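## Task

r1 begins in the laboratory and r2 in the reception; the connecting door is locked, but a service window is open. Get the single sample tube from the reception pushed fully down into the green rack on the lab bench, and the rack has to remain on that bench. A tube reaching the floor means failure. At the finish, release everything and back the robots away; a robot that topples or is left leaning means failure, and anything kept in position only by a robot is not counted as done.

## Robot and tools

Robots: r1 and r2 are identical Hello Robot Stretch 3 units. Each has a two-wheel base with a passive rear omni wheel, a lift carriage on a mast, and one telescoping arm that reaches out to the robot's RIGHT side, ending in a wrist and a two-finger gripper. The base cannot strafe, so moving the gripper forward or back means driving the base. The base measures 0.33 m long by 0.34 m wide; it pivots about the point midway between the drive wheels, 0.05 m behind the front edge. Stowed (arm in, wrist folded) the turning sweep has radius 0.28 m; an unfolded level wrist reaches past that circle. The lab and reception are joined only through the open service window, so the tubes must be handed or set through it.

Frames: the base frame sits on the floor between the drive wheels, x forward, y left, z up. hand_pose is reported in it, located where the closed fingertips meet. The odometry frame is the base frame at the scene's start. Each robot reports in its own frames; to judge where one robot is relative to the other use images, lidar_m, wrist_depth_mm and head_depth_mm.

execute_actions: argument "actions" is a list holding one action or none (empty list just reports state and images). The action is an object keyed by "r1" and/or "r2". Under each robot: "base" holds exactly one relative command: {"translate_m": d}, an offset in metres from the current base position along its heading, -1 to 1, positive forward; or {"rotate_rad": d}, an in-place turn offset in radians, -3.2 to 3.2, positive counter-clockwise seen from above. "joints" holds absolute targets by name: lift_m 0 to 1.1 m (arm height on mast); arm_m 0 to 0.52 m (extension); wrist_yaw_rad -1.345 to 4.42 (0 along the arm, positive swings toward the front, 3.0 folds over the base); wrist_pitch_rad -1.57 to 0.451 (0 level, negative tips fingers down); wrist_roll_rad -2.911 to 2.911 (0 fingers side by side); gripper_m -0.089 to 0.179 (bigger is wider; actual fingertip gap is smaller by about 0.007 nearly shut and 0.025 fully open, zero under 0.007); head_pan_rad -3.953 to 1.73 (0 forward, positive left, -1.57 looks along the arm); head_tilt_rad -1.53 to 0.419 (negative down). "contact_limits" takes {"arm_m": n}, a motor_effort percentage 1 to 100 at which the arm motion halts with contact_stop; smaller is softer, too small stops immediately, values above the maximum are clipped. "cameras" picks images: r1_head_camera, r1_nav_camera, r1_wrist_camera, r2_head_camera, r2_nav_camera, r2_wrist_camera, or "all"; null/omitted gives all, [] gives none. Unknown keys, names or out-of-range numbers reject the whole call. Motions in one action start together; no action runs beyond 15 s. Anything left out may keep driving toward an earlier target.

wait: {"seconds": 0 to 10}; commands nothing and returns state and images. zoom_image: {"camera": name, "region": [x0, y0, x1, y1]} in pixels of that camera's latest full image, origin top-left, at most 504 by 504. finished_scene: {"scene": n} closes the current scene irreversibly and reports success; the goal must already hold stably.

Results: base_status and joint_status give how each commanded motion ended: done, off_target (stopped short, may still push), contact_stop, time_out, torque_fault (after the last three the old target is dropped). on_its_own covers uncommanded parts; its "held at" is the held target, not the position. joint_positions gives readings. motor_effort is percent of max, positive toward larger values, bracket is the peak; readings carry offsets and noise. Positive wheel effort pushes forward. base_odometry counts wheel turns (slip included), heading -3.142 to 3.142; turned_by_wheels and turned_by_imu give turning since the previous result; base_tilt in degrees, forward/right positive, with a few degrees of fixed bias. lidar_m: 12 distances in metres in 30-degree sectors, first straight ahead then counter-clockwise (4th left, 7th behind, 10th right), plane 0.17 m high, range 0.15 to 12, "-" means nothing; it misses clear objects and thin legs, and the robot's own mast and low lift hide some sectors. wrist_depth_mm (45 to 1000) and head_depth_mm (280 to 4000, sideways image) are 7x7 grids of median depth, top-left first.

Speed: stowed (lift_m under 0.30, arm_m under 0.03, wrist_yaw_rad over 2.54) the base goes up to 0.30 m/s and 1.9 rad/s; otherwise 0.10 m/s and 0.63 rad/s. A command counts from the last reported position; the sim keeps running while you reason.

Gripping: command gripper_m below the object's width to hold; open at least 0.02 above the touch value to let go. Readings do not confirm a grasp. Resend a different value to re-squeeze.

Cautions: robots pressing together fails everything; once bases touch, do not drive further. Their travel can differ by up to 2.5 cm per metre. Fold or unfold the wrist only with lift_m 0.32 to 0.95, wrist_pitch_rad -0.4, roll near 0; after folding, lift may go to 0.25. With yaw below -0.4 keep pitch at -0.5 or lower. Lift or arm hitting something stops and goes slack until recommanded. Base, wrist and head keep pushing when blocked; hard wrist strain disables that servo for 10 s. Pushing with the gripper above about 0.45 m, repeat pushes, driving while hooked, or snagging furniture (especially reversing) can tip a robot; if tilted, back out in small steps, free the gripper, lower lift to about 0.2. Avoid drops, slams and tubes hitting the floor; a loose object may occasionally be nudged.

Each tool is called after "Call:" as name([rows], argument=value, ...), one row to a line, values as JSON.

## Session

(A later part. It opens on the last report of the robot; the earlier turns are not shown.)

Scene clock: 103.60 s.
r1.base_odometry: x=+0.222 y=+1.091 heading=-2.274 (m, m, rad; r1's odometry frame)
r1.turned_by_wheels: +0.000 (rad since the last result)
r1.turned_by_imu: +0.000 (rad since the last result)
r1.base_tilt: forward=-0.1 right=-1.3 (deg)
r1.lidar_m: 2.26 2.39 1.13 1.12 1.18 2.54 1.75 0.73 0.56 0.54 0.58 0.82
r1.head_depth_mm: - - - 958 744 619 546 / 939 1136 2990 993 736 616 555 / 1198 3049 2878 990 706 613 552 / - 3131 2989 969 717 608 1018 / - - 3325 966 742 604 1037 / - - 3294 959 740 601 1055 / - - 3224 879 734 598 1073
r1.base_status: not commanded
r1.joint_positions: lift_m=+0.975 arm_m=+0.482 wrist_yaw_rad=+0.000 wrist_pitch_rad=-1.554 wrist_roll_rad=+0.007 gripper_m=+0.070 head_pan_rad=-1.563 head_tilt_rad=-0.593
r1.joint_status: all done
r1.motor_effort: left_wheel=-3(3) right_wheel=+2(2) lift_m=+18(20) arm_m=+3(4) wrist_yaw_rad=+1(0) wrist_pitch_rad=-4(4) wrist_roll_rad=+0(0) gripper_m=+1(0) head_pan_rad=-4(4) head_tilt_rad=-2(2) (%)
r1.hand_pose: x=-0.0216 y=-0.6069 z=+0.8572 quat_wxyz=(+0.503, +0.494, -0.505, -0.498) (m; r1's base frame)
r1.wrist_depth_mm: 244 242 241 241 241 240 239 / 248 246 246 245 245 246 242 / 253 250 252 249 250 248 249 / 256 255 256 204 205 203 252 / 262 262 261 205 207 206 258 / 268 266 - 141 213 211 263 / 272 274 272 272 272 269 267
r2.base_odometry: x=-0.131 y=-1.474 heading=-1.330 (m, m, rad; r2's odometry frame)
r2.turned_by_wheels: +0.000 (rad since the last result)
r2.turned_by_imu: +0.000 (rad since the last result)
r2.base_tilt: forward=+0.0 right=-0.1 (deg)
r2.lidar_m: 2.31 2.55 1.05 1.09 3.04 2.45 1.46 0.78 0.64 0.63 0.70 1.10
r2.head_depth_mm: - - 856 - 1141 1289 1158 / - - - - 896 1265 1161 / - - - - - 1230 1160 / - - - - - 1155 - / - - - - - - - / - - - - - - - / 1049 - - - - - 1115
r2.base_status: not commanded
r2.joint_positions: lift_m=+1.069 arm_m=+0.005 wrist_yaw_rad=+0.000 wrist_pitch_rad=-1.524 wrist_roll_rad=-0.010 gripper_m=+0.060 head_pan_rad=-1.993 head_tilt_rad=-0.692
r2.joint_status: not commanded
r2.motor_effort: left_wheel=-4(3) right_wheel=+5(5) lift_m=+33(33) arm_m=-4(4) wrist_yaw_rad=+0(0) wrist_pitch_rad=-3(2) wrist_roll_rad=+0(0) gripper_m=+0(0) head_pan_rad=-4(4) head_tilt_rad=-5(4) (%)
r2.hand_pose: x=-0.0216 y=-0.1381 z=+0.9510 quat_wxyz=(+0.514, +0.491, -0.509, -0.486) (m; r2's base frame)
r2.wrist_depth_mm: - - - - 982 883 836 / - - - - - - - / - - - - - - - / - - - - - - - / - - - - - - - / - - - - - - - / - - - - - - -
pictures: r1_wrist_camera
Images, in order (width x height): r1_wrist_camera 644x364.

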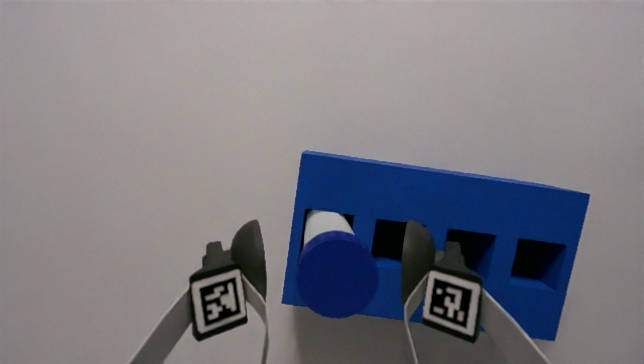

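Call:
execute_actions([
  {"r1":{"joints":{"arm_m":0.477,"gripper_m":0.012}}},
], cameras=[])

Call:
execute_actions([
  {"r1":{"joints":{"lift_m":1.09}}},
], cameras=[])

Call:
execute_actions([
  {"r1":{"joints":{"arm_m":0.0}}},
], cameras=["r1_wrist_camera"])

Call:
execute_actions([
  {"r1":{"base":{"translate_m":0.6}}},
], cameras=[])

Call:
execute_actions([
  {"r1":{"base":{"rotate_rad":-1.6}}},
], cameras=[])

Call:
execute_actions([
  {"r1":{"base":{"translate_m":-0.9},"joints":{"head_pan_rad":-2.3,"head_tilt_rad":-0.7}}},
], cameras=["r1_head_camera","r1_nav_camera"])

Scene clock: 105.27 s.
r1.base_odometry: x=+0.222 y=+1.091 heading=-2.274 (m, m, rad; r1's odometry frame)
r1.turned_by_wheels: +0.000 (rad since the last result)
r1.turned_by_imu: +0.000 (rad since the last result)
r1.base_tilt: forward=-0.2 right=-1.3 (deg)
r1.lidar_m: 2.26 2.39 1.13 1.12 1.18 2.55 1.74 0.73 0.56 0.54 0.57 0.82
r1.head_depth_mm: - - - 957 743 618 545 / 938 1232 2994 996 734 615 556 / 1193 3010 2901 986 707 611 552 / - 3131 2901 973 716 607 1020 / - - 3350 966 743 605 1033 / - - 3257 956 737 602 1054 / - - 3235 880 733 598 1075
r1.base_status: not commanded
r1.joint_positions: lift_m=+0.975 arm_m=+0.477 wrist_yaw_rad=+0.000 wrist_pitch_rad=-1.554 wrist_roll_rad=+0.007 gripper_m=+0.012 head_pan_rad=-1.563 head_tilt_rad=-0.593
r1.joint_status: all done
r1.motor_effort: left_wheel=-3(3) right_wheel=+2(2) lift_m=+17(17) arm_m=-3(2) wrist_yaw_rad=+0(0) wrist_pitch_rad=-4(4) wrist_roll_rad=+0(0) gripper_m=-11(84) head_pan_rad=-4(5) head_tilt_rad=-2(2) (%)
r1.hand_pose: x=-0.0216 y=-0.6025 z=+0.8572 quat_wxyz=(+0.503, +0.494, -0.505, -0.498) (m; r1's base frame)
r1.wrist_depth_mm: 244 243 242 241 240 240 240 / 246 247 246 247 244 245 244 / 252 251 252 250 250 250 247 / 258 257 255 204 204 203 251 / 262 263 263 144 208 208 257 / 267 267 266 138 - 210 264 / 273 271 272 270 273 270 270
r2.base_odometry: x=-0.131 y=-1.474 heading=-1.330 (m, m, rad; r2's odometry frame)
r2.turned_by_wheels: +0.000 (rad since the last result)
r2.turned_by_imu: +0.000 (rad since the last result)
r2.base_tilt: forward=+0.0 right=-0.1 (deg)
r2.lidar_m: 2.32 2.55 1.05 1.09 3.04 2.46 1.46 0.78 0.64 0.63 0.70 1.10
r2.head_depth_mm: - - 856 - 1133 1299 1158 / - - - - 896 1265 1157 / - - - - - 1223 1154 / - - - - - 1154 - / - - - - - - - / - - - - - - - / 1046 - - - - - 1110
r2.base_status: not commanded
r2.joint_positions: lift_m=+1.069 arm_m=+0.005 wrist_yaw_rad=+0.000 wrist_pitch_rad=-1.524 wrist_roll_rad=-0.010 gripper_m=+0.060 head_pan_rad=-1.993 head_tilt_rad=-0.692
r2.joint_status: not commanded
r2.motor_effort: left_wheel=-4(4) right_wheel=+4(4) lift_m=+33(33) arm_m=-4(4) wrist_yaw_rad=+0(0) wrist_pitch_rad=-3(2) wrist_roll_rad=+0(0) gripper_m=+0(1) head_pan_rad=-3(4) head_tilt_rad=-4(5) (%)
r2.hand_pose: x=-0.0216 y=-0.1381 z=+0.9510 quat_wxyz=(+0.514, +0.491, -0.509, -0.486) (m; r2's base frame)
r2.wrist_depth_mm: - - - - 989 889 839 / - - - - - - - / - - - - - - - / - - - - - - - / - - - - - - - / - - - - - - - / - - - - - - -
pictures: none
No camera images: the call's "cameras" was empty. Leave "cameras" out to get every camera's image.

Scene clock: 107.13 s.
r1.base_odometry: x=+0.222 y=+1.091 heading=-2.274 (m, m, rad; r1's odometry frame)
r1.turned_by_wheels: +0.000 (rad since the last result)
r1.turned_by_imu: +0.000 (rad since the last result)
r1.base_tilt: forward=-0.1 right=-1.3 (deg)
r1.lidar_m: 2.26 2.39 1.13 1.12 1.18 2.53 1.74 0.73 0.56 0.54 0.58 0.82
r1.head_depth_mm: - - 3521 2434 764 618 546 / 1097 2248 3054 991 734 614 555 / - 1351 3097 982 706 611 552 / - - 3024 899 721 608 1017 / - - 3314 968 744 604 1035 / - - 3295 956 739 601 1054 / - - 3256 880 733 598 1074
r1.base_status: not commanded
r1.joint_positions: lift_m=+1.090 arm_m=+0.477 wrist_yaw_rad=+0.000 wrist_pitch_rad=-1.554 wrist_roll_rad=+0.007 gripper_m=+0.012 head_pan_rad=-1.563 head_tilt_rad=-0.593
r1.joint_status: all done
r1.motor_effort: left_wheel=-3(2) right_wheel=+2(2) lift_m=+22(20) arm_m=-2(3) wrist_yaw_rad=+0(0) wrist_pitch_rad=-4(4) wrist_roll_rad=+0(0) gripper_m=-10(10) head_pan_rad=-4(4) head_tilt_rad=-3(1) (%)
r1.hand_pose: x=-0.0216 y=-0.6025 z=+0.9720 quat_wxyz=(+0.503, +0.494, -0.505, -0.498) (m; r1's base frame)
r1.wrist_depth_mm: - 352 349 349 349 349 344 / - 355 356 353 354 355 352 / 359 363 366 360 364 363 359 / 366 371 372 318 320 366 368 / 377 381 375 144 322 372 373 / - 390 386 137 - 384 381 / - 393 396 392 396 391 390
r2.base_odometry: x=-0.131 y=-1.474 heading=-1.330 (m, m, rad; r2's odometry frame)
r2.turned_by_wheels: +0.000 (rad since the last result)
r2.turned_by_imu: +0.000 (rad since the last result)
r2.base_tilt: forward=+0.0 right=+0.0 (deg)
r2.lidar_m: 2.31 2.55 1.05 1.09 3.04 2.46 1.46 0.78 0.64 0.63 0.70 1.10
r2.head_depth_mm: - - 860 - 1135 1289 1162 / - - - - 896 1262 1155 / - - - - - 1227 1158 / - - - - - 1156 - / - - - - - - - / - - - - - - - / - - - - - - 1112
r2.base_status: not commanded
r2.joint_positions: lift_m=+1.069 arm_m=+0.005 wrist_yaw_rad=+0.000 wrist_pitch_rad=-1.524 wrist_roll_rad=-0.010 gripper_m=+0.060 head_pan_rad=-1.993 head_tilt_rad=-0.692
r2.joint_status: not commanded
r2.motor_effort: left_wheel=-4(4) right_wheel=+5(4) lift_m=+33(33) arm_m=-4(4) wrist_yaw_rad=+0(0) wrist_pitch_rad=-2(3) wrist_roll_rad=+0(0) gripper_m=+0(0) head_pan_rad=-4(4) head_tilt_rad=-4(5) (%)
r2.hand_pose: x=-0.0216 y=-0.1381 z=+0.9510 quat_wxyz=(+0.514, +0.491, -0.509, -0.486) (m; r2's base frame)
r2.wrist_depth_mm: - - - - 969 883 814 / - - - - - - - / - - - - - - - / - - - - - - - / - - - - - - - / - - - - - - - / - - - - - - -
pictures: none
No camera images: the call's "cameras" was empty. Leave "cameras" out to get every camera's image.

Scene clock: 111.83 s.
r1.base_odometry: x=+0.222 y=+1.091 heading=-2.274 (m, m, rad; r1's odometry frame)
r1.turned_by_wheels: +0.000 (rad since the last result)
r1.turned_by_imu: +0.000 (rad since the last result)
r1.base_tilt: forward=-0.1 right=-1.4 (deg)
r1.lidar_m: 2.26 2.39 1.13 1.12 1.18 2.54 1.74 0.73 0.56 0.54 0.57 0.82
r1.head_depth_mm: - - - - - - 544 / 968 - - - - - - / 1081 - - - - - - / - - 3041 2515 - - - / - - 3344 968 742 606 791 / - - 3298 956 738 600 1057 / - - 3243 881 733 599 1078
r1.base_status: not commanded
r1.joint_positions: lift_m=+1.090 arm_m=+0.000 wrist_yaw_rad=+0.000 wrist_pitch_rad=-1.554 wrist_roll_rad=+0.007 gripper_m=+0.012 head_pan_rad=-1.563 head_tilt_rad=-0.593
r1.joint_status: all done
r1.motor_effort: left_wheel=-3(3) right_wheel=+2(2) lift_m=+22(22) arm_m=-3(4) wrist_yaw_rad=+0(0) wrist_pitch_rad=-3(4) wrist_roll_rad=+0(0) gripper_m=-11(11) head_pan_rad=-5(4) head_tilt_rad=-3(2) (%)
r1.hand_pose: x=-0.0216 y=-0.1254 z=+0.9720 quat_wxyz=(+0.503, +0.494, -0.505, -0.498) (m; r1's base frame)
r1.wrist_depth_mm: - - - - - 377 366 / - - - - - - - / - - - - - - - / - - - - - - - / - - - 138 - - - / - - - 137 - - - / - - - - - - -
r2.base_odometry: x=-0.131 y=-1.474 heading=-1.330 (m, m, rad; r2's odometry frame)
r2.turned_by_wheels: +0.000 (rad since the last result)
r2.turned_by_imu: +0.000 (rad since the last result)
r2.base_tilt: forward=+0.0 right=-0.1 (deg)
r2.lidar_m: 2.31 2.55 1.05 1.09 3.06 2.46 1.46 0.78 0.64 0.63 0.70 1.10
r2.head_depth_mm: - - 853 - 1133 1294 1164 / - - - - 895 1263 1155 / - - - - - 1228 1163 / - - - - - 1153 - / - - - - - - - / - - - - - - - / - - - - - - 1113
r2.base_status: not commanded
r2.joint_positions: lift_m=+1.069 arm_m=+0.005 wrist_yaw_rad=+0.000 wrist_pitch_rad=-1.524 wrist_roll_rad=-0.010 gripper_m=+0.060 head_pan_rad=-1.993 head_tilt_rad=-0.692
r2.joint_status: not commanded
r2.motor_effort: left_wheel=-4(4) right_wheel=+5(5) lift_m=+34(33) arm_m=-4(4) wrist_yaw_rad=+1(0) wrist_pitch_rad=-3(2) wrist_roll_rad=+0(0) gripper_m=+0(0) head_pan_rad=-3(3) head_tilt_rad=-4(5) (%)
r2.hand_pose: x=-0.0216 y=-0.1381 z=+0.9510 quat_wxyz=(+0.514, +0.491, -0.509, -0.486) (m; r2's base frame)
r2.wrist_depth_mm: - - - - 971 914 820 / - - - - - - - / - - - - - - - / - - - - - - - / - - - - - - - / - - - - - - - / - - - - - - -
pictures: r1_wrist_camera
Images, in order (width x height): r1_wrist_camera 644x364.

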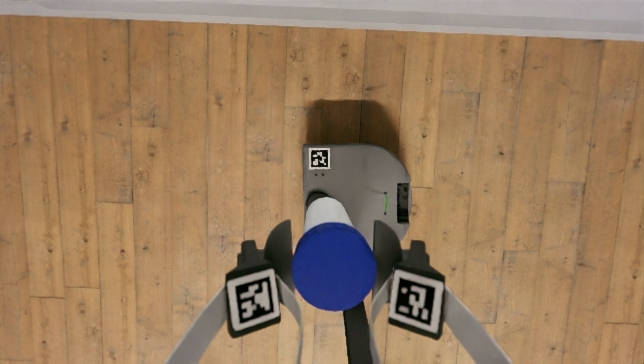

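Scene clock: 119.23 s.
r1.base_odometry: x=-0.167 y=+0.634 heading=-2.275 (m, m, rad; r1's odometry frame)
r1.turned_by_wheels: +0.000 (rad since the last result)
r1.turned_by_imu: +0.000 (rad since the last result)
r1.base_tilt: forward=-0.2 right=-1.3 (deg)
r1.lidar_m: 1.67 1.77 2.53 1.14 1.13 3.15 1.85 0.77 0.59 0.58 0.61 0.85
r1.head_depth_mm: 435 - - - - - 1036 / 439 - - - - - - / 441 - - - - - - / 454 508 573 629 - - - / 463 512 574 654 758 895 1098 / 467 517 580 661 769 917 1131 / 470 521 586 669 780 929 1131
r1.base_status: done
r1.joint_positions: lift_m=+1.090 arm_m=+0.000 wrist_yaw_rad=+0.000 wrist_pitch_rad=-1.554 wrist_roll_rad=+0.007 gripper_m=+0.012 head_pan_rad=-1.563 head_tilt_rad=-0.593
r1.joint_status: not commanded
r1.motor_effort: left_wheel=-3(4) right_wheel=+2(5) lift_m=+21(21) arm_m=-2(3) wrist_yaw_rad=+0(0) wrist_pitch_rad=-3(4) wrist_roll_rad=+0(0) gripper_m=-10(10) head_pan_rad=-4(4) head_tilt_rad=-3(2) (%)
r1.hand_pose: x=-0.0216 y=-0.1254 z=+0.9720 quat_wxyz=(+0.503, +0.494, -0.505, -0.498) (m; r1's base frame)
r1.wrist_depth_mm: - - - - - - - / - - - - - - - / - - - - - - - / - - - - - - - / - - - 138 - - - / - - - 137 - - - / - - - - - - -
r2.base_odometry: x=-0.131 y=-1.474 heading=-1.330 (m, m, rad; r2's odometry frame)
r2.turned_by_wheels: +0.000 (rad since the last result)
r2.turned_by_imu: +0.001 (rad since the last result)
r2.base_tilt: forward=+0.0 right=+0.0 (deg)
r2.lidar_m: 2.31 2.55 1.05 1.09 3.04 2.46 1.46 0.78 0.64 0.63 0.70 1.09
r2.head_depth_mm: - - 854 - 1140 1289 1160 / - - - - 897 1263 1156 / - - - - - 1230 1149 / - - - - - 1155 - / - - - - - - - / - - - - - - - / - - - - - - 1111
r2.base_status: not commanded
r2.joint_positions: lift_m=+1.069 arm_m=+0.005 wrist_yaw_rad=+0.000 wrist_pitch_rad=-1.524 wrist_roll_rad=-0.010 gripper_m=+0.060 head_pan_rad=-1.993 head_tilt_rad=-0.692
r2.joint_status: not commanded
r2.motor_effort: left_wheel=-4(4) right_wheel=+4(4) lift_m=+33(33) arm_m=-4(4) wrist_yaw_rad=+0(0) wrist_pitch_rad=-3(3) wrist_roll_rad=+0(0) gripper_m=+0(0) head_pan_rad=-3(4) head_tilt_rad=-4(5) (%)
r2.hand_pose: x=-0.0216 y=-0.1381 z=+0.9510 quat_wxyz=(+0.514, +0.491, -0.509, -0.486) (m; r2's base frame)
r2.wrist_depth_mm: - - - - 991 903 814 / - - - - - - - / - - - - - - - / - - - - - - - / - - - - - - - / - - - - - - - / - - - - - - -
pictures: none
No camera images: the call's "cameras" was empty. Leave "cameras" out to get every camera's image.

Scene clock: 122.77 s.
r1.base_odometry: x=-0.167 y=+0.634 heading=+2.409 (m, m, rad; r1's odometry frame)
r1.turned_by_wheels: -1.600 (rad since the last result)
r1.turned_by_imu: -1.564 (rad since the last result)
r1.base_tilt: forward=-0.2 right=-1.3 (deg)
r1.lidar_m: 0.58 0.61 0.83 1.66 1.75 2.47 2.52 1.13 3.17 1.97 0.79 0.60
r1.head_depth_mm: 2503 - - - - - 1250 / 2529 - - - - - - / 2556 - - - - - - / 2619 2913 3172 2508 - - - / 2685 2942 3145 2344 1782 1457 1232 / 1983 2093 2208 2135 1773 1443 1217 / 1438 1486 1367 1082 1628 1430 1209
r1.base_status: done
r1.joint_positions: lift_m=+1.090 arm_m=+0.000 wrist_yaw_rad=+0.000 wrist_pitch_rad=-1.554 wrist_roll_rad=+0.007 gripper_m=+0.012 head_pan_rad=-1.563 head_tilt_rad=-0.593
r1.joint_status: not commanded
r1.motor_effort: left_wheel=+2(5) right_wheel=-3(6) lift_m=+21(21) arm_m=-2(4) wrist_yaw_rad=+0(0) wrist_pitch_rad=-4(3) wrist_roll_rad=+0(0) gripper_m=-10(11) head_pan_rad=-4(4) head_tilt_rad=-3(3) (%)
r1.hand_pose: x=-0.0216 y=-0.1254 z=+0.9720 quat_wxyz=(+0.503, +0.494, -0.505, -0.498) (m; r1's base frame)
r1.wrist_depth_mm: 718 - - - - - - / 726 - - - - - - / 730 - - - - - - / 733 - - - - - - / 739 - - 138 - - - / 750 - - 137 - - - / 746 - - - - - -
r2.base_odometry: x=-0.131 y=-1.474 heading=-1.330 (m, m, rad; r2's odometry frame)
r2.turned_by_wheels: +0.000 (rad since the last result)
r2.turned_by_imu: +0.000 (rad since the last result)
r2.base_tilt: forward=+0.0 right=+0.0 (deg)
r2.lidar_m: 2.31 2.55 1.04 1.10 3.04 2.46 1.47 0.78 0.64 0.63 0.70 1.09
r2.head_depth_mm: - - 858 - 1135 1297 1164 / - - - - 897 1261 1153 / - - - - - 1221 1150 / - - - - - 1149 - / - - - - - - - / - - - - - - - / - - - - - - 1109
r2.base_status: not commanded
r2.joint_positions: lift_m=+1.069 arm_m=+0.005 wrist_yaw_rad=+0.000 wrist_pitch_rad=-1.524 wrist_roll_rad=-0.010 gripper_m=+0.060 head_pan_rad=-1.993 head_tilt_rad=-0.692
r2.joint_status: not commanded
r2.motor_effort: left_wheel=-4(4) right_wheel=+4(5) lift_m=+33(33) arm_m=-4(4) wrist_yaw_rad=+0(0) wrist_pitch_rad=-3(3) wrist_roll_rad=-1(0) gripper_m=+0(0) head_pan_rad=-3(4) head_tilt_rad=-5(5) (%)
r2.hand_pose: x=-0.0216 y=-0.1381 z=+0.9510 quat_wxyz=(+0.514, +0.491, -0.509, -0.486) (m; r2's base frame)
r2.wrist_depth_mm: - - - - 987 884 808 / - - - - - - - / - - - - - - - / - - - - - - - / - - - - - - - / - - - - - - - / - - - - - - -
pictures: none
No camera images: the call's "cameras" was empty. Leave "cameras" out to get every camera's image.

Scene clock: 132.83 s.
r1.base_odometry: x=+0.502 y=+0.032 heading=+2.409 (m, m, rad; r1's odometry frame)
r1.turned_by_wheels: +0.000 (rad since the last result)
r1.turned_by_imu: +0.000 (rad since the last result)
r1.base_tilt: forward=-0.1 right=-1.3 (deg)
r1.lidar_m: 1.47 1.53 1.75 1.70 1.79 2.52 1.63 1.33 0.37 0.98 2.00 1.51
r1.head_depth_mm: - - 1059 858 1676 1393 1196 / - - 1052 848 1580 1384 1187 / - - 1119 840 713 1377 1178 / - 3622 1228 - 668 1344 1176 / - 3531 - - 655 656 979 / - - - - 643 1327 1211 / - - - - - - -
r1.base_status: done
r1.joint_positions: lift_m=+1.090 arm_m=+0.000 wrist_yaw_rad=+0.000 wrist_pitch_rad=-1.554 wrist_roll_rad=+0.007 gripper_m=+0.012 head_pan_rad=-2.293 head_tilt_rad=-0.691
r1.joint_status: all done
r1.motor_effort: left_wheel=+2(3) right_wheel=-3(7) lift_m=+21(22) arm_m=-2(3) wrist_yaw_rad=-1(0) wrist_pitch_rad=-4(3) wrist_roll_rad=+0(0) gripper_m=-11(10) head_pan_rad=-5(50) head_tilt_rad=-3(12) (%)
r1.hand_pose: x=-0.0216 y=-0.1254 z=+0.9720 quat_wxyz=(+0.503, +0.494, -0.505, -0.498) (m; r1's base frame)
r1.wrist_depth_mm: - - - - - 342 341 / - - - - - - - / - - - - - - - / - - - - - - - / - - - 138 - - - / - - - 137 - - - / - - - - - - -
r2.base_odometry: x=-0.131 y=-1.474 heading=-1.330 (m, m, rad; r2's odometry frame)
r2.turned_by_wheels: +0.000 (rad since the last result)
r2.turned_by_imu: +0.001 (rad since the last result)
r2.base_tilt: forward=+0.0 right=-0.1 (deg)
r2.lidar_m: 2.32 2.55 1.05 1.10 3.03 2.46 1.46 0.78 0.64 0.63 0.70 1.10
r2.head_depth_mm: - - 857 - 1140 1289 1162 / - - - - 899 1258 1153 / - - - - - 1224 1152 / - - - - - 1150 - / - - - - - - - / - - - - - - - / - - - - - - 1105
r2.base_status: not commanded
r2.joint_positions: lift_m=+1.069 arm_m=+0.005 wrist_yaw_rad=+0.000 wrist_pitch_rad=-1.524 wrist_roll_rad=-0.010 gripper_m=+0.060 head_pan_rad=-1.993 head_tilt_rad=-0.692
r2.joint_status: not commanded
r2.motor_effort: left_wheel=-4(4) right_wheel=+4(4) lift_m=+34(33) arm_m=-4(4) wrist_yaw_rad=+0(0) wrist_pitch_rad=-2(2) wrist_roll_rad=+0(1) gripper_m=+0(0) head_pan_rad=-3(3) head_tilt_rad=-5(5) (%)
r2.hand_pose: x=-0.0216 y=-0.1381 z=+0.9510 quat_wxyz=(+0.514, +0.491, -0.509, -0.486) (m; r2's base frame)
r2.wrist_depth_mm: - - - - 976 931 796 / - - - - - - - / - - - - - - - / - - - - - - - / - - - - - - - / - - - - - - - / - - - - - - -
pictures: r1_head_camera (sideways: a quarter turn clockwise sets it upright), r1_nav_camera (sideways: a quarter turn counterclockwise sets it upright)
Images, in order (width x height): r1_head_camera 896x504, r1_nav_camera 672x504.

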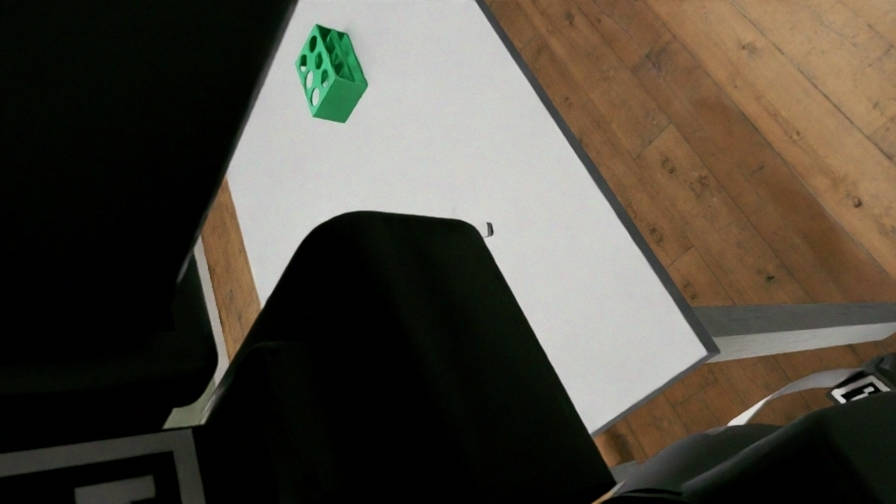

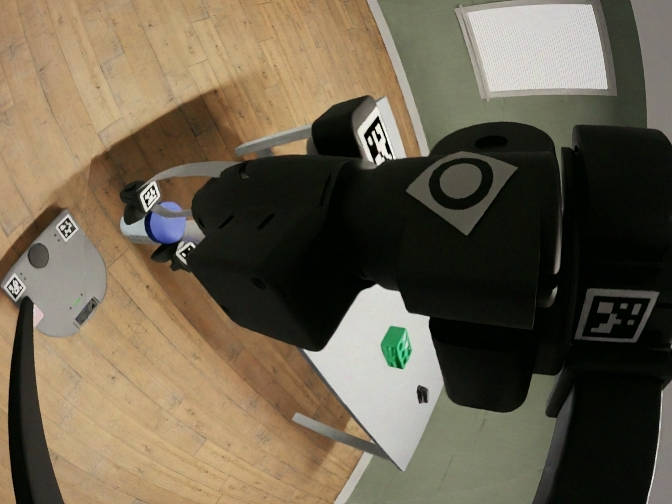

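Call:
execute_actions([
  {"r1":{"base":{"translate_m":-0.78},"joints":{"head_pan_rad":-1.65,"head_tilt_rad":-0.74}}},
], cameras=[])

Call:
execute_actions([
  {"r1":{"joints":{"arm_m":0.33,"lift_m":1.07}}},
], cameras=["r1_head_camera","r1_wrist_camera"])

Scene clock: 141.93 s.
r1.base_odometry: x=+1.082 y=-0.490 heading=+2.409 (m, m, rad; r1's odometry frame)
r1.turned_by_wheels: +0.000 (rad since the last result)
r1.turned_by_imu: +0.000 (rad since the last result)
r1.base_tilt: forward=-0.1 right=-1.3 (deg)
r1.lidar_m: 2.24 2.34 1.77 1.73 1.82 2.11 2.06 0.87 0.96 0.94 0.99 0.63
r1.head_depth_mm: - - - - 616 554 1176 / - - - - - 552 - / - - - - - - - / - - - - - - - / - 3024 1885 - - - - / 2627 2976 1011 782 639 539 1152 / 2604 2956 997 777 634 537 1146
r1.base_status: done
r1.joint_positions: lift_m=+1.090 arm_m=+0.000 wrist_yaw_rad=+0.000 wrist_pitch_rad=-1.554 wrist_roll_rad=+0.007 gripper_m=+0.012 head_pan_rad=-1.657 head_tilt_rad=-0.731
r1.joint_status: all done
r1.motor_effort: left_wheel=+3(4) right_wheel=-3(5) lift_m=+22(21) arm_m=-3(3) wrist_yaw_rad=+0(0) wrist_pitch_rad=-4(3) wrist_roll_rad=+0(0) gripper_m=-11(11) head_pan_rad=+4(46) head_tilt_rad=-3(8) (%)
r1.hand_pose: x=-0.0216 y=-0.1254 z=+0.9720 quat_wxyz=(+0.503, +0.494, -0.505, -0.498) (m; r1's base frame)
r1.wrist_depth_mm: 345 345 342 342 343 342 341 / 790 - - - - - 909 / - - - - - - - / - - - - - - - / - - - 138 - - - / - - - 137 - - - / - - - - - - -
r2.base_odometry: x=-0.131 y=-1.474 heading=-1.330 (m, m, rad; r2's odometry frame)
r2.turned_by_wheels: +0.000 (rad since the last result)
r2.turned_by_imu: +0.001 (rad since the last result)
r2.base_tilt: forward=-0.1 right=+0.0 (deg)
r2.lidar_m: 2.31 2.55 1.05 1.09 3.04 2.45 1.46 0.78 0.64 0.63 0.70 1.10
r2.head_depth_mm: - - 856 - 1136 1289 1161 / - - - - 899 1261 1153 / - - - - - 1224 1155 / - - - - - 1157 - / - - - - - - - / - - - - - - - / - - - - - - 1115
r2.base_status: not commanded
r2.joint_positions: lift_m=+1.069 arm_m=+0.005 wrist_yaw_rad=+0.000 wrist_pitch_rad=-1.524 wrist_roll_rad=-0.010 gripper_m=+0.060 head_pan_rad=-1.993 head_tilt_rad=-0.692
r2.joint_status: not commanded
r2.motor_effort: left_wheel=-4(4) right_wheel=+5(4) lift_m=+33(33) arm_m=-4(4) wrist_yaw_rad=+0(0) wrist_pitch_rad=-3(2) wrist_roll_rad=+0(0) gripper_m=+1(1) head_pan_rad=-4(4) head_tilt_rad=-4(4) (%)
r2.hand_pose: x=-0.0216 y=-0.1381 z=+0.9510 quat_wxyz=(+0.514, +0.491, -0.509, -0.486) (m; r2's base frame)
r2.wrist_depth_mm: - - - - 974 910 838 / - - - - - - - / - - - - - - - / - - - - - - - / - - - - - - - / - - - - - - - / - - - - - - -
pictures: none
No camera images: the call's "cameras" was empty. Leave "cameras" out to get every camera's image.

Scene clock: 145.57 s.
r1.base_odometry: x=+1.082 y=-0.490 heading=+2.409 (m, m, rad; r1's odometry frame)
r1.turned_by_wheels: +0.000 (rad since the last result)
r1.turned_by_imu: +0.000 (rad since the last result)
r1.base_tilt: forward=-0.2 right=-1.3 (deg)
r1.lidar_m: 2.24 2.34 1.78 1.73 1.82 2.11 2.06 0.87 0.97 0.94 0.99 0.63
r1.head_depth_mm: 2744 3016 1056 808 657 553 1177 / 2683 3014 1047 804 653 550 1170 / - 3011 1038 751 650 547 1165 / - 2934 987 681 645 546 1159 / 2652 2933 980 750 642 541 1152 / 2610 2971 1006 783 638 539 1151 / 2627 2962 996 773 633 537 1146
r1.base_status: not commanded
r1.joint_positions: lift_m=+1.070 arm_m=+0.330 wrist_yaw_rad=+0.000 wrist_pitch_rad=-1.554 wrist_roll_rad=+0.007 gripper_m=+0.012 head_pan_rad=-1.657 head_tilt_rad=-0.731
r1.joint_status: all done
r1.motor_effort: left_wheel=+2(3) right_wheel=-3(3) lift_m=+18(21) arm_m=+4(2) wrist_yaw_rad=+0(0) wrist_pitch_rad=-4(3) wrist_roll_rad=+0(0) gripper_m=-11(11) head_pan_rad=+3(4) head_tilt_rad=-4(3) (%)
r1.hand_pose: x=-0.0216 y=-0.4548 z=+0.9522 quat_wxyz=(+0.503, +0.494, -0.505, -0.498) (m; r1's base frame)
r1.wrist_depth_mm: 324 324 324 321 322 320 321 / 321 329 331 327 300 326 326 / 338 334 335 332 277 330 333 / 343 343 340 340 341 339 338 / 349 351 348 144 346 348 343 / 357 357 355 137 - 354 354 / 363 365 365 361 362 365 360
r2.base_odometry: x=-0.131 y=-1.474 heading=-1.330 (m, m, rad; r2's odometry frame)
r2.turned_by_wheels: +0.000 (rad since the last result)
r2.turned_by_imu: +0.000 (rad since the last result)
r2.base_tilt: forward=+0.0 right=-0.1 (deg)
r2.lidar_m: 2.31 2.56 1.05 1.09 3.06 2.46 1.46 0.78 0.63 0.63 0.70 1.10
r2.head_depth_mm: - - 853 - 1132 1289 1160 / - - - - 899 1260 1165 / - - - - - 1226 1154 / - - - - - 1153 - / - - - - - - - / - - - - - - - / - - - - - - 1118
r2.base_status: not commanded
r2.joint_positions: lift_m=+1.069 arm_m=+0.005 wrist_yaw_rad=+0.000 wrist_pitch_rad=-1.524 wrist_roll_rad=-0.010 gripper_m=+0.060 head_pan_rad=-1.993 head_tilt_rad=-0.692
r2.joint_status: not commanded
r2.motor_effort: left_wheel=-4(4) right_wheel=+4(5) lift_m=+33(33) arm_m=-4(4) wrist_yaw_rad=+0(0) wrist_pitch_rad=-3(3) wrist_roll_rad=+0(0) gripper_m=+0(0) head_pan_rad=-3(4) head_tilt_rad=-4(5) (%)
r2.hand_pose: x=-0.0216 y=-0.1381 z=+0.9510 quat_wxyz=(+0.514, +0.491, -0.509, -0.486) (m; r2's base frame)
r2.wrist_depth_mm: - - - - 980 870 832 / - - - - - - - / - - - - - - - / - - - - - - - / - - - - - - - / - - - - - - - / - - - - - - -
pictures: r1_head_camera (sideways: a quarter turn clockwise sets it upright), r1_wrist_camera
Images, in order (width x height): r1_head_camera 896x504, r1_wrist_camera 644x364.

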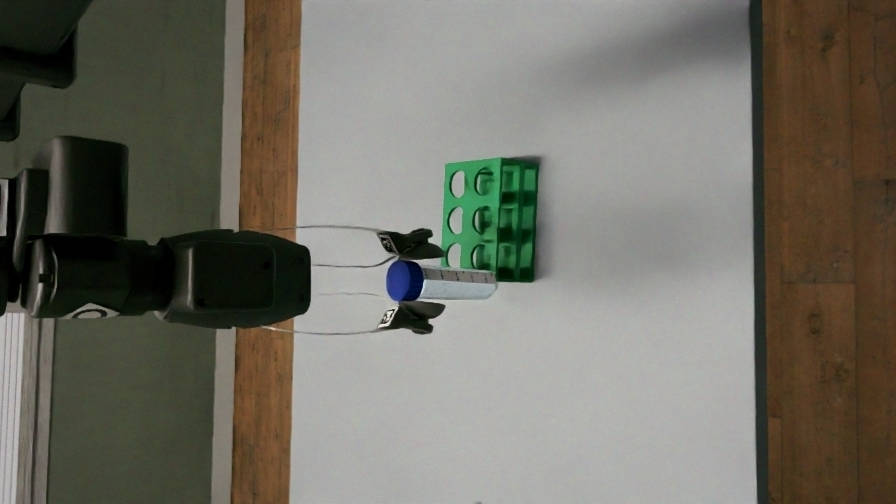

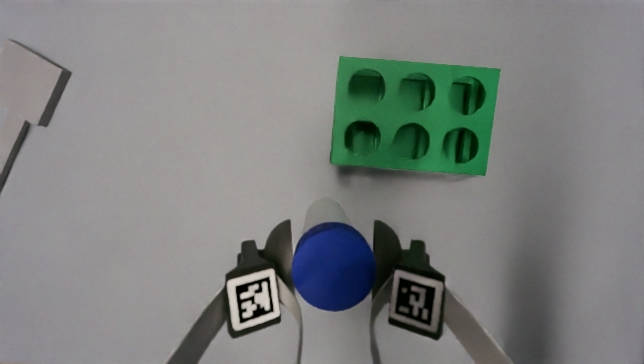

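Call:
execute_actions([
  {"r1":{"base":{"translate_m":-0.031},"joints":{"arm_m":0.385}}},
], cameras=[])

Call:
execute_actions([
  {"r1":{"joints":{"lift_m":1.047}}},
], cameras=["r1_head_camera","r1_wrist_camera"])

Scene clock: 148.17 s.
r1.base_odometry: x=+1.105 y=-0.510 heading=+2.409 (m, m, rad; r1's odometry frame)
r1.turned_by_wheels: +0.000 (rad since the last result)
r1.turned_by_imu: +0.000 (rad since the last result)
r1.base_tilt: forward=-0.2 right=-1.3 (deg)
r1.lidar_m: 2.27 2.37 1.78 1.74 1.82 2.08 2.03 0.84 0.96 0.94 0.99 0.65
r1.head_depth_mm: 2739 3005 1052 809 658 553 1174 / 2677 3009 1047 804 653 550 1168 / 2685 2993 1031 801 650 547 1161 / - 2967 1028 714 644 545 1159 / 2630 2975 1017 762 642 542 1155 / 2618 2989 1008 781 638 539 1152 / 2627 2954 998 775 634 537 1142
r1.base_status: done
r1.joint_positions: lift_m=+1.070 arm_m=+0.385 wrist_yaw_rad=+0.000 wrist_pitch_rad=-1.554 wrist_roll_rad=+0.007 gripper_m=+0.012 head_pan_rad=-1.657 head_tilt_rad=-0.731
r1.joint_status: all done
r1.motor_effort: left_wheel=+2(3) right_wheel=-3(6) lift_m=+18(18) arm_m=+4(3) wrist_yaw_rad=+0(0) wrist_pitch_rad=-3(3) wrist_roll_rad=+0(0) gripper_m=-11(11) head_pan_rad=+4(4) head_tilt_rad=-4(3) (%)
r1.hand_pose: x=-0.0216 y=-0.5098 z=+0.9522 quat_wxyz=(+0.503, +0.494, -0.505, -0.498) (m; r1's base frame)
r1.wrist_depth_mm: 322 325 325 325 322 318 318 / 331 331 328 328 326 326 328 / 334 336 333 335 334 336 333 / 342 344 343 315 305 341 341 / 351 350 348 144 316 346 346 / 359 356 353 137 - 352 353 / 367 363 366 362 364 359 359
r2.base_odometry: x=-0.131 y=-1.474 heading=-1.330 (m, m, rad; r2's odometry frame)
r2.turned_by_wheels: +0.000 (rad since the last result)
r2.turned_by_imu: +0.000 (rad since the last result)
r2.base_tilt: forward=-0.1 right=-0.1 (deg)
r2.lidar_m: 2.31 2.55 1.05 1.09 3.03 2.46 1.46 0.78 0.64 0.63 0.70 1.10
r2.head_depth_mm: - - 857 - 1138 1291 1162 / - - - - 891 1258 1164 / - - - - - 1226 1155 / - - - - - 1155 - / - - - - - - - / - - - - - - - / - - - - - - 1114
r2.base_status: not commanded
r2.joint_positions: lift_m=+1.069 arm_m=+0.005 wrist_yaw_rad=+0.000 wrist_pitch_rad=-1.524 wrist_roll_rad=-0.010 gripper_m=+0.060 head_pan_rad=-1.993 head_tilt_rad=-0.692
r2.joint_status: not commanded
r2.motor_effort: left_wheel=-4(4) right_wheel=+4(5) lift_m=+33(33) arm_m=-4(4) wrist_yaw_rad=+0(0) wrist_pitch_rad=-3(3) wrist_roll_rad=-1(0) gripper_m=+0(0) head_pan_rad=-4(4) head_tilt_rad=-5(4) (%)
r2.hand_pose: x=-0.0216 y=-0.1381 z=+0.9510 quat_wxyz=(+0.514, +0.491, -0.509, -0.486) (m; r2's base frame)
r2.wrist_depth_mm: - - - - 965 881 815 / - - - - - - - / - - - - - - - / - - - - - - - / - - - - - - - / - - - - - - - / - - - - - - -
pictures: none
No camera images: the call's "cameras" was empty. Leave "cameras" out to get every camera's image.

Scene clock: 149.13 s.
r1.base_odometry: x=+1.105 y=-0.510 heading=+2.409 (m, m, rad; r1's odometry frame)
r1.turned_by_wheels: +0.000 (rad since the last result)
r1.turned_by_imu: +0.000 (rad since the last result)
r1.base_tilt: forward=-0.1 right=-1.3 (deg)
r1.lidar_m: 2.27 2.37 1.78 1.73 1.82 2.08 2.03 0.85 0.96 0.94 0.99 0.65
r1.head_depth_mm: - 3083 1053 810 656 553 1175 / - 3021 1043 803 652 550 1173 / 2646 3022 1036 799 648 548 1161 / - 3006 986 702 646 545 1162 / 2619 2943 1016 759 640 542 1154 / 2593 2976 1004 782 638 539 1147 / 2606 2934 995 775 634 536 1141
r1.base_status: not commanded
r1.joint_positions: lift_m=+1.047 arm_m=+0.385 wrist_yaw_rad=+0.000 wrist_pitch_rad=-1.554 wrist_roll_rad=+0.007 gripper_m=+0.012 head_pan_rad=-1.657 head_tilt_rad=-0.731
r1.joint_status: all done
r1.motor_effort: left_wheel=+2(2) right_wheel=-3(3) lift_m=+17(19) arm_m=+3(4) wrist_yaw_rad=+0(0) wrist_pitch_rad=-3(3) wrist_roll_rad=+0(0) gripper_m=-11(11) head_pan_rad=+4(4) head_tilt_rad=-4(3) (%)
r1.hand_pose: x=-0.0216 y=-0.5098 z=+0.9292 quat_wxyz=(+0.503, +0.494, -0.505, -0.498) (m; r1's base frame)
r1.wrist_depth_mm: 303 303 301 301 299 299 299 / 308 309 309 305 305 305 307 / 315 315 314 311 309 311 308 / 321 322 319 258 261 318 315 / 324 326 323 144 278 321 321 / 335 331 334 137 - 331 329 / 339 340 343 339 339 338 336
r2.base_odometry: x=-0.131 y=-1.474 heading=-1.330 (m, m, rad; r2's odometry frame)
r2.turned_by_wheels: +0.000 (rad since the last result)
r2.turned_by_imu: +0.000 (rad since the last result)
r2.base_tilt: forward=-0.1 right=+0.0 (deg)
r2.lidar_m: 2.31 2.55 1.05 1.09 3.06 2.46 1.46 0.78 0.64 0.63 0.70 1.10
r2.head_depth_mm: - - 856 - 1137 1289 1163 / - - - - 894 1259 1159 / - - - - - 1223 1151 / - - - - - 1158 - / - - - - - - - / - - - - - - - / - - - - - - 1114
r2.base_status: not commanded
r2.joint_positions: lift_m=+1.069 arm_m=+0.005 wrist_yaw_rad=+0.000 wrist_pitch_rad=-1.524 wrist_roll_rad=-0.010 gripper_m=+0.060 head_pan_rad=-1.993 head_tilt_rad=-0.692
r2.joint_status: not commanded
r2.motor_effort: left_wheel=-4(5) right_wheel=+4(4) lift_m=+33(33) arm_m=-4(4) wrist_yaw_rad=+0(0) wrist_pitch_rad=-3(3) wrist_roll_rad=+0(0) gripper_m=+0(1) head_pan_rad=-4(4) head_tilt_rad=-5(4) (%)
r2.hand_pose: x=-0.0216 y=-0.1381 z=+0.9510 quat_wxyz=(+0.514, +0.491, -0.509, -0.486) (m; r2's base frame)
r2.wrist_depth_mm: - - - - 996 886 823 / - - - - - - - / - - - - - - - / - - - - - - - / - - - - - - - / - - - - - - - / - - - - - - -
pictures: r1_head_camera (sideways: a quarter turn clockwise sets it upright), r1_wrist_camera
Images, in order (width x height): r1_head_camera 896x504, r1_wrist_camera 644x364.

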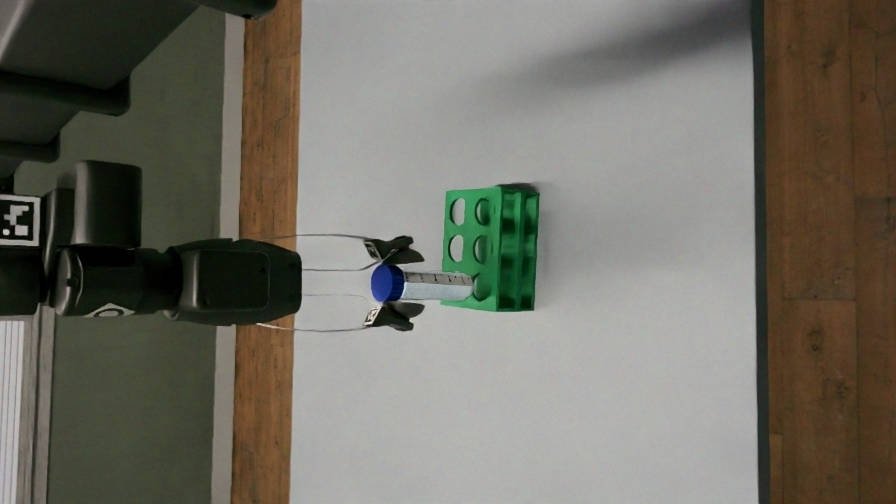

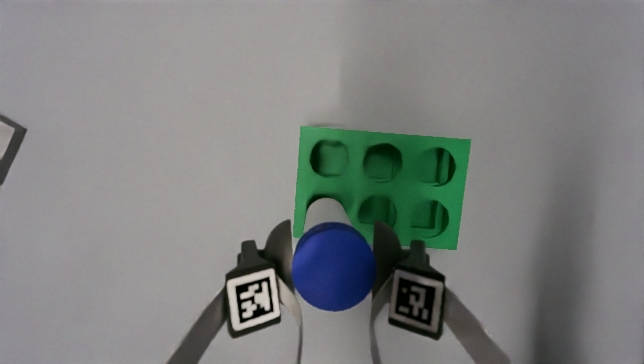

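Call:
execute_actions([
  {"r1":{"joints":{"lift_m":0.997}}},
], cameras=["r1_head_camera"])

Call:
execute_actions([
  {"r1":{"joints":{"gripper_m":0.055}}},
], cameras=[])

Call:
execute_actions([
  {"r1":{"joints":{"lift_m":1.08}}},
], cameras=["r1_head_camera"])

Call:
execute_actions([
  {"r1":{"joints":{"arm_m":0.0}}},
], cameras=[])

Scene clock: 150.77 s.
r1.base_odometry: x=+1.105 y=-0.510 heading=+2.409 (m, m, rad; r1's odometry frame)
r1.turned_by_wheels: +0.000 (rad since the last result)
r1.turned_by_imu: +0.000 (rad since the last result)
r1.base_tilt: forward=-0.1 right=-1.3 (deg)
r1.lidar_m: 2.27 2.36 1.78 1.74 1.82 2.08 2.03 0.84 0.96 0.94 0.99 0.66
r1.head_depth_mm: 2643 - - 783 657 554 1174 / 2572 - 1036 803 652 550 1170 / 2544 3073 1040 797 648 548 1166 / 2527 - 988 715 644 545 1160 / 2572 2970 996 762 641 542 1156 / 2604 2984 1009 778 638 540 1147 / 2618 2956 997 775 634 537 1146
r1.base_status: not commanded
r1.joint_positions: lift_m=+0.997 arm_m=+0.385 wrist_yaw_rad=+0.000 wrist_pitch_rad=-1.554 wrist_roll_rad=+0.007 gripper_m=+0.012 head_pan_rad=-1.657 head_tilt_rad=-0.731
r1.joint_status: all done
r1.motor_effort: left_wheel=+2(2) right_wheel=-3(3) lift_m=+17(17) arm_m=+3(4) wrist_yaw_rad=+0(0) wrist_pitch_rad=-4(4) wrist_roll_rad=+0(0) gripper_m=-11(11) head_pan_rad=+4(4) head_tilt_rad=-3(3) (%)
r1.hand_pose: x=-0.0216 y=-0.5098 z=+0.8792 quat_wxyz=(+0.503, +0.494, -0.505, -0.498) (m; r1's base frame)
r1.wrist_depth_mm: 255 253 255 253 253 252 251 / 261 261 259 259 258 257 257 / 266 264 263 260 260 261 261 / 271 271 268 210 211 265 268 / 275 274 275 145 246 271 272 / 282 280 280 137 - 277 278 / 286 287 286 283 285 281 282
r2.base_odometry: x=-0.131 y=-1.474 heading=-1.330 (m, m, rad; r2's odometry frame)
r2.turned_by_wheels: +0.000 (rad since the last result)
r2.turned_by_imu: +0.000 (rad since the last result)
r2.base_tilt: forward=+0.1 right=+0.0 (deg)
r2.lidar_m: 2.31 2.55 1.05 1.09 3.04 2.46 1.46 0.78 0.64 0.63 0.69 1.10
r2.head_depth_mm: - - 856 - 1138 1298 1155 / - - - - 895 1261 1156 / - - - - - 1225 1149 / - - - - - 1152 - / - - - - - - - / - - - - - - - / - - - - - - 1107
r2.base_status: not commanded
r2.joint_positions: lift_m=+1.069 arm_m=+0.005 wrist_yaw_rad=+0.000 wrist_pitch_rad=-1.524 wrist_roll_rad=-0.010 gripper_m=+0.060 head_pan_rad=-1.993 head_tilt_rad=-0.692
r2.joint_status: not commanded
r2.motor_effort: left_wheel=-4(4) right_wheel=+5(5) lift_m=+33(33) arm_m=-4(4) wrist_yaw_rad=+0(0) wrist_pitch_rad=-3(2) wrist_roll_rad=+0(0) gripper_m=+1(0) head_pan_rad=-4(3) head_tilt_rad=-4(4) (%)
r2.hand_pose: x=-0.0216 y=-0.1381 z=+0.9510 quat_wxyz=(+0.514, +0.491, -0.509, -0.486) (m; r2's base frame)
r2.wrist_depth_mm: - - - - 957 906 805 / - - - - - - - / - - - - - - - / - - - - - - - / - - - - - - - / - - - - - - - / - - - - - - -
pictures: r1_head_camera (sideways: a quarter turn clockwise sets it upright)
Images, in order (width x height): r1_head_camera 896x504.

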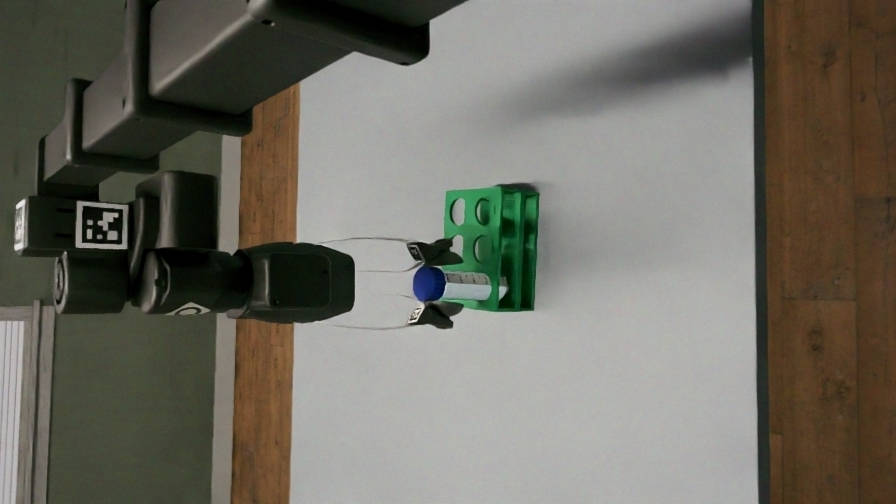

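Scene clock: 151.67 s.
r1.base_odometry: x=+1.105 y=-0.510 heading=+2.409 (m, m, rad; r1's odometry frame)
r1.turned_by_wheels: +0.000 (rad since the last result)
r1.turned_by_imu: +0.000 (rad since the last result)
r1.base_tilt: forward=-0.2 right=-1.3 (deg)
r1.lidar_m: 2.27 2.36 1.78 1.73 1.82 2.08 2.03 0.84 0.96 0.94 0.98 0.66
r1.head_depth_mm: 2648 - - 784 658 552 1172 / 2579 - 1043 803 653 550 1167 / 2538 3091 1036 796 650 547 1164 / 2512 - 983 716 645 545 1162 / 2571 2949 973 762 643 542 1154 / 2615 2931 1006 779 639 539 1147 / 2616 2936 999 774 634 537 1145
r1.base_status: not commanded
r1.joint_positions: lift_m=+0.997 arm_m=+0.385 wrist_yaw_rad=+0.000 wrist_pitch_rad=-1.554 wrist_roll_rad=+0.007 gripper_m=+0.055 head_pan_rad=-1.657 head_tilt_rad=-0.731
r1.joint_status: all done
r1.motor_effort: left_wheel=+2(2) right_wheel=-2(3) lift_m=+18(18) arm_m=+4(4) wrist_yaw_rad=+0(1) wrist_pitch_rad=-3(4) wrist_roll_rad=+0(0) gripper_m=+2(77) head_pan_rad=+4(4) head_tilt_rad=-3(4) (%)
r1.hand_pose: x=-0.0216 y=-0.5098 z=+0.8792 quat_wxyz=(+0.503, +0.494, -0.505, -0.498) (m; r1's base frame)
r1.wrist_depth_mm: 254 255 254 254 252 252 251 / 261 258 257 259 258 257 255 / 264 265 264 260 262 261 261 / 271 269 270 209 210 265 268 / 276 276 273 152 244 271 272 / 280 279 - 278 - 277 276 / 286 288 286 285 283 283 283
r2.base_odometry: x=-0.131 y=-1.474 heading=-1.330 (m, m, rad; r2's odometry frame)
r2.turned_by_wheels: +0.000 (rad since the last result)
r2.turned_by_imu: +0.000 (rad since the last result)
r2.base_tilt: forward=+0.0 right=-0.1 (deg)
r2.lidar_m: 2.31 2.55 1.05 1.09 3.04 2.46 1.47 0.78 0.64 0.63 0.70 1.10
r2.head_depth_mm: - - 856 - 1130 1288 1159 / - - - - 893 1266 1151 / - - - - - 1233 1157 / - - - - - 1157 - / - - - - - - - / - - - - - - - / - - - - - - 1110
r2.base_status: not commanded
r2.joint_positions: lift_m=+1.069 arm_m=+0.005 wrist_yaw_rad=+0.000 wrist_pitch_rad=-1.524 wrist_roll_rad=-0.010 gripper_m=+0.060 head_pan_rad=-1.993 head_tilt_rad=-0.692
r2.joint_status: not commanded
r2.motor_effort: left_wheel=-4(4) right_wheel=+5(4) lift_m=+34(33) arm_m=-4(4) wrist_yaw_rad=+1(0) wrist_pitch_rad=-2(2) wrist_roll_rad=+0(0) gripper_m=+1(0) head_pan_rad=-3(4) head_tilt_rad=-4(5) (%)
r2.hand_pose: x=-0.0216 y=-0.1381 z=+0.9510 quat_wxyz=(+0.514, +0.491, -0.509, -0.486) (m; r2's base frame)
r2.wrist_depth_mm: - - - - 952 897 793 / - - - - - - - / - - - - - - - / - - - - - - - / - - - - - - - / - - - - - - - / - - - - - - -
pictures: none
No camera images: the call's "cameras" was empty. Leave "cameras" out to get every camera's image.

Scene clock: 153.27 s.
r1.base_odometry: x=+1.105 y=-0.510 heading=+2.409 (m, m, rad; r1's odometry frame)
r1.turned_by_wheels: +0.000 (rad since the last result)
r1.turned_by_imu: +0.000 (rad since the last result)
r1.base_tilt: forward=-0.1 right=-1.3 (deg)
r1.lidar_m: 2.28 2.37 1.78 1.73 1.82 2.09 2.03 0.84 0.96 0.94 0.99 0.66
r1.head_depth_mm: 2712 3053 1058 811 656 553 1173 / 2671 2998 1047 803 653 549 1168 / 2741 2997 1037 798 649 548 1162 / - 2988 1052 717 646 545 1158 / 2615 2975 1055 774 643 542 1151 / 2630 2975 1005 780 638 539 1151 / 2606 2970 998 776 634 538 1146
r1.base_status: not commanded
r1.joint_positions: lift_m=+1.080 arm_m=+0.385 wrist_yaw_rad=+0.000 wrist_pitch_rad=-1.554 wrist_roll_rad=+0.007 gripper_m=+0.055 head_pan_rad=-1.657 head_tilt_rad=-0.731
r1.joint_status: all done
r1.motor_effort: left_wheel=+2(2) right_wheel=-3(3) lift_m=+21(21) arm_m=+3(4) wrist_yaw_rad=+0(0) wrist_pitch_rad=-3(3) wrist_roll_rad=+0(0) gripper_m=+0(0) head_pan_rad=+4(4) head_tilt_rad=-4(3) (%)
r1.hand_pose: x=-0.0216 y=-0.5098 z=+0.9620 quat_wxyz=(+0.503, +0.494, -0.505, -0.498) (m; r1's base frame)
r1.wrist_depth_mm: 336 332 333 331 329 328 332 / 339 338 341 337 334 338 335 / 346 349 346 341 341 339 341 / 355 356 349 293 319 350 345 / 360 359 359 358 352 357 353 / 368 368 - 365 - 364 362 / 375 375 378 373 371 371 368
r2.base_odometry: x=-0.131 y=-1.474 heading=-1.330 (m, m, rad; r2's odometry frame)
r2.turned_by_wheels: +0.000 (rad since the last result)
r2.turned_by_imu: +0.000 (rad since the last result)
r2.base_tilt: forward=+0.0 right=-0.1 (deg)
r2.lidar_m: 2.32 2.54 1.05 1.09 3.05 2.46 1.46 0.78 0.63 0.63 0.70 1.10
r2.head_depth_mm: - - 857 - 1138 1292 1157 / - - - - 897 1253 1148 / - - - - - 1225 1153 / - - - - - 1153 - / - - - - - - - / - - - - - - - / - - - - - - 1116
r2.base_status: not commanded
r2.joint_positions: lift_m=+1.069 arm_m=+0.005 wrist_yaw_rad=+0.000 wrist_pitch_rad=-1.524 wrist_roll_rad=-0.010 gripper_m=+0.060 head_pan_rad=-1.993 head_tilt_rad=-0.692
r2.joint_status: not commanded
r2.motor_effort: left_wheel=-5(4) right_wheel=+4(5) lift_m=+33(33) arm_m=-4(4) wrist_yaw_rad=+0(0) wrist_pitch_rad=-3(2) wrist_roll_rad=+0(0) gripper_m=+0(0) head_pan_rad=-3(4) head_tilt_rad=-4(5) (%)
r2.hand_pose: x=-0.0216 y=-0.1381 z=+0.9510 quat_wxyz=(+0.514, +0.491, -0.509, -0.486) (m; r2's base frame)
r2.wrist_depth_mm: - - - - 988 879 815 / - - - - - - - / - - - - - - - / - - - - - - - / - - - - - - - / - - - - - - - / - - - - - - -
pictures: r1_head_camera (sideways: a quarter turn clockwise sets it upright)
Images, in order (width x height): r1_head_camera 896x504.

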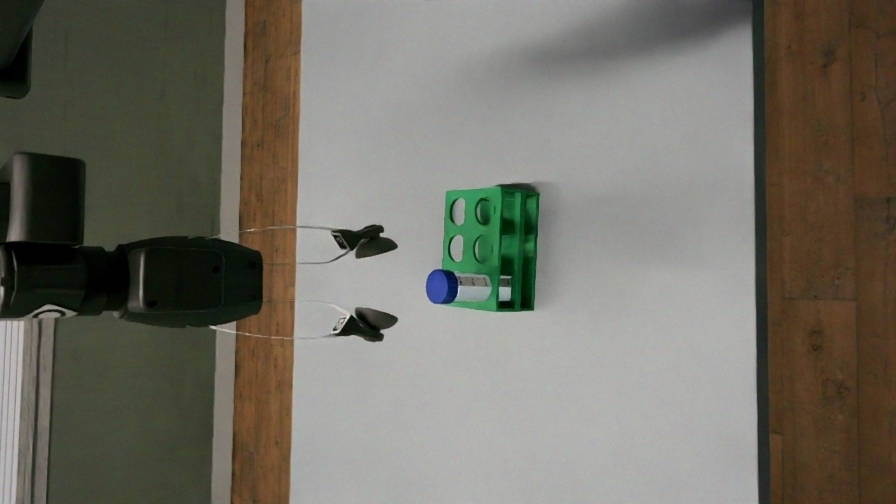

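Scene clock: 157.30 s.
r1.base_odometry: x=+1.105 y=-0.510 heading=+2.409 (m, m, rad; r1's odometry frame)
r1.turned_by_wheels: +0.000 (rad since the last result)
r1.turned_by_imu: +0.000 (rad since the last result)
r1.base_tilt: forward=-0.1 right=-1.3 (deg)
r1.lidar_m: 2.27 2.37 1.78 1.74 1.82 2.08 2.03 0.85 0.96 0.94 0.99 0.66
r1.head_depth_mm: - - - - - 552 1171 / - - - - - 552 1168 / - - - - - - - / - - - - - - - / - 2935 1059 773 640 - - / 2609 2989 1008 782 638 541 1149 / 2622 2941 995 776 636 537 1145
r1.base_status: not commanded
r1.joint_positions: lift_m=+1.080 arm_m=+0.000 wrist_yaw_rad=+0.000 wrist_pitch_rad=-1.554 wrist_roll_rad=+0.007 gripper_m=+0.055 head_pan_rad=-1.657 head_tilt_rad=-0.731
r1.joint_status: all done
r1.motor_effort: left_wheel=+2(2) right_wheel=-3(3) lift_m=+21(21) arm_m=-3(4) wrist_yaw_rad=+0(0) wrist_pitch_rad=-3(3) wrist_roll_rad=+0(0) gripper_m=+0(1) head_pan_rad=+3(4) head_tilt_rad=-3(3) (%)
r1.hand_pose: x=-0.0216 y=-0.1254 z=+0.9620 quat_wxyz=(+0.502, +0.494, -0.505, -0.498) (m; r1's base frame)
r1.wrist_depth_mm: 334 332 330 331 332 334 330 / 795 - - - - - 868 / - - - - - - - / - - - - - - - / - - - - - - - / - - - - - - - / - - - - - - -
r2.base_odometry: x=-0.131 y=-1.474 heading=-1.330 (m, m, rad; r2's odometry frame)
r2.turned_by_wheels: +0.000 (rad since the last result)
r2.turned_by_imu: +0.000 (rad since the last result)
r2.base_tilt: forward=-0.1 right=+0.0 (deg)
r2.lidar_m: 2.31 2.55 1.05 1.09 3.04 2.46 1.46 0.78 0.64 0.63 0.70 1.10
r2.head_depth_mm: - - 853 - 1135 1290 1160 / - - - - 894 1257 1156 / - - - - - 1234 1156 / - - - - - 1154 - / - - - - - - - / - - - - - - - / - - - - - - 1113
r2.base_status: not commanded
r2.joint_positions: lift_m=+1.069 arm_m=+0.005 wrist_yaw_rad=+0.000 wrist_pitch_rad=-1.524 wrist_roll_rad=-0.010 gripper_m=+0.060 head_pan_rad=-1.993 head_tilt_rad=-0.692
r2.joint_status: not commanded
r2.motor_effort: left_wheel=-4(4) right_wheel=+4(5) lift_m=+33(33) arm_m=-4(4) wrist_yaw_rad=+1(0) wrist_pitch_rad=-2(3) wrist_roll_rad=+0(0) gripper_m=+1(0) head_pan_rad=-3(4) head_tilt_rad=-5(5) (%)
r2.hand_pose: x=-0.0216 y=-0.1381 z=+0.9510 quat_wxyz=(+0.514, +0.491, -0.509, -0.486) (m; r2's base frame)
r2.wrist_depth_mm: - - - - 961 886 819 / - - - - - - - / - - - - - - - / - - - - - - - / - - - - - - - / - - - - - - - / - - - - - - -
pictures: none
No camera images: the call's "cameras" was empty. Leave "cameras" out to get every camera's image.

Call:
finished_scene(scene=2)

The scene is finished: the task was done.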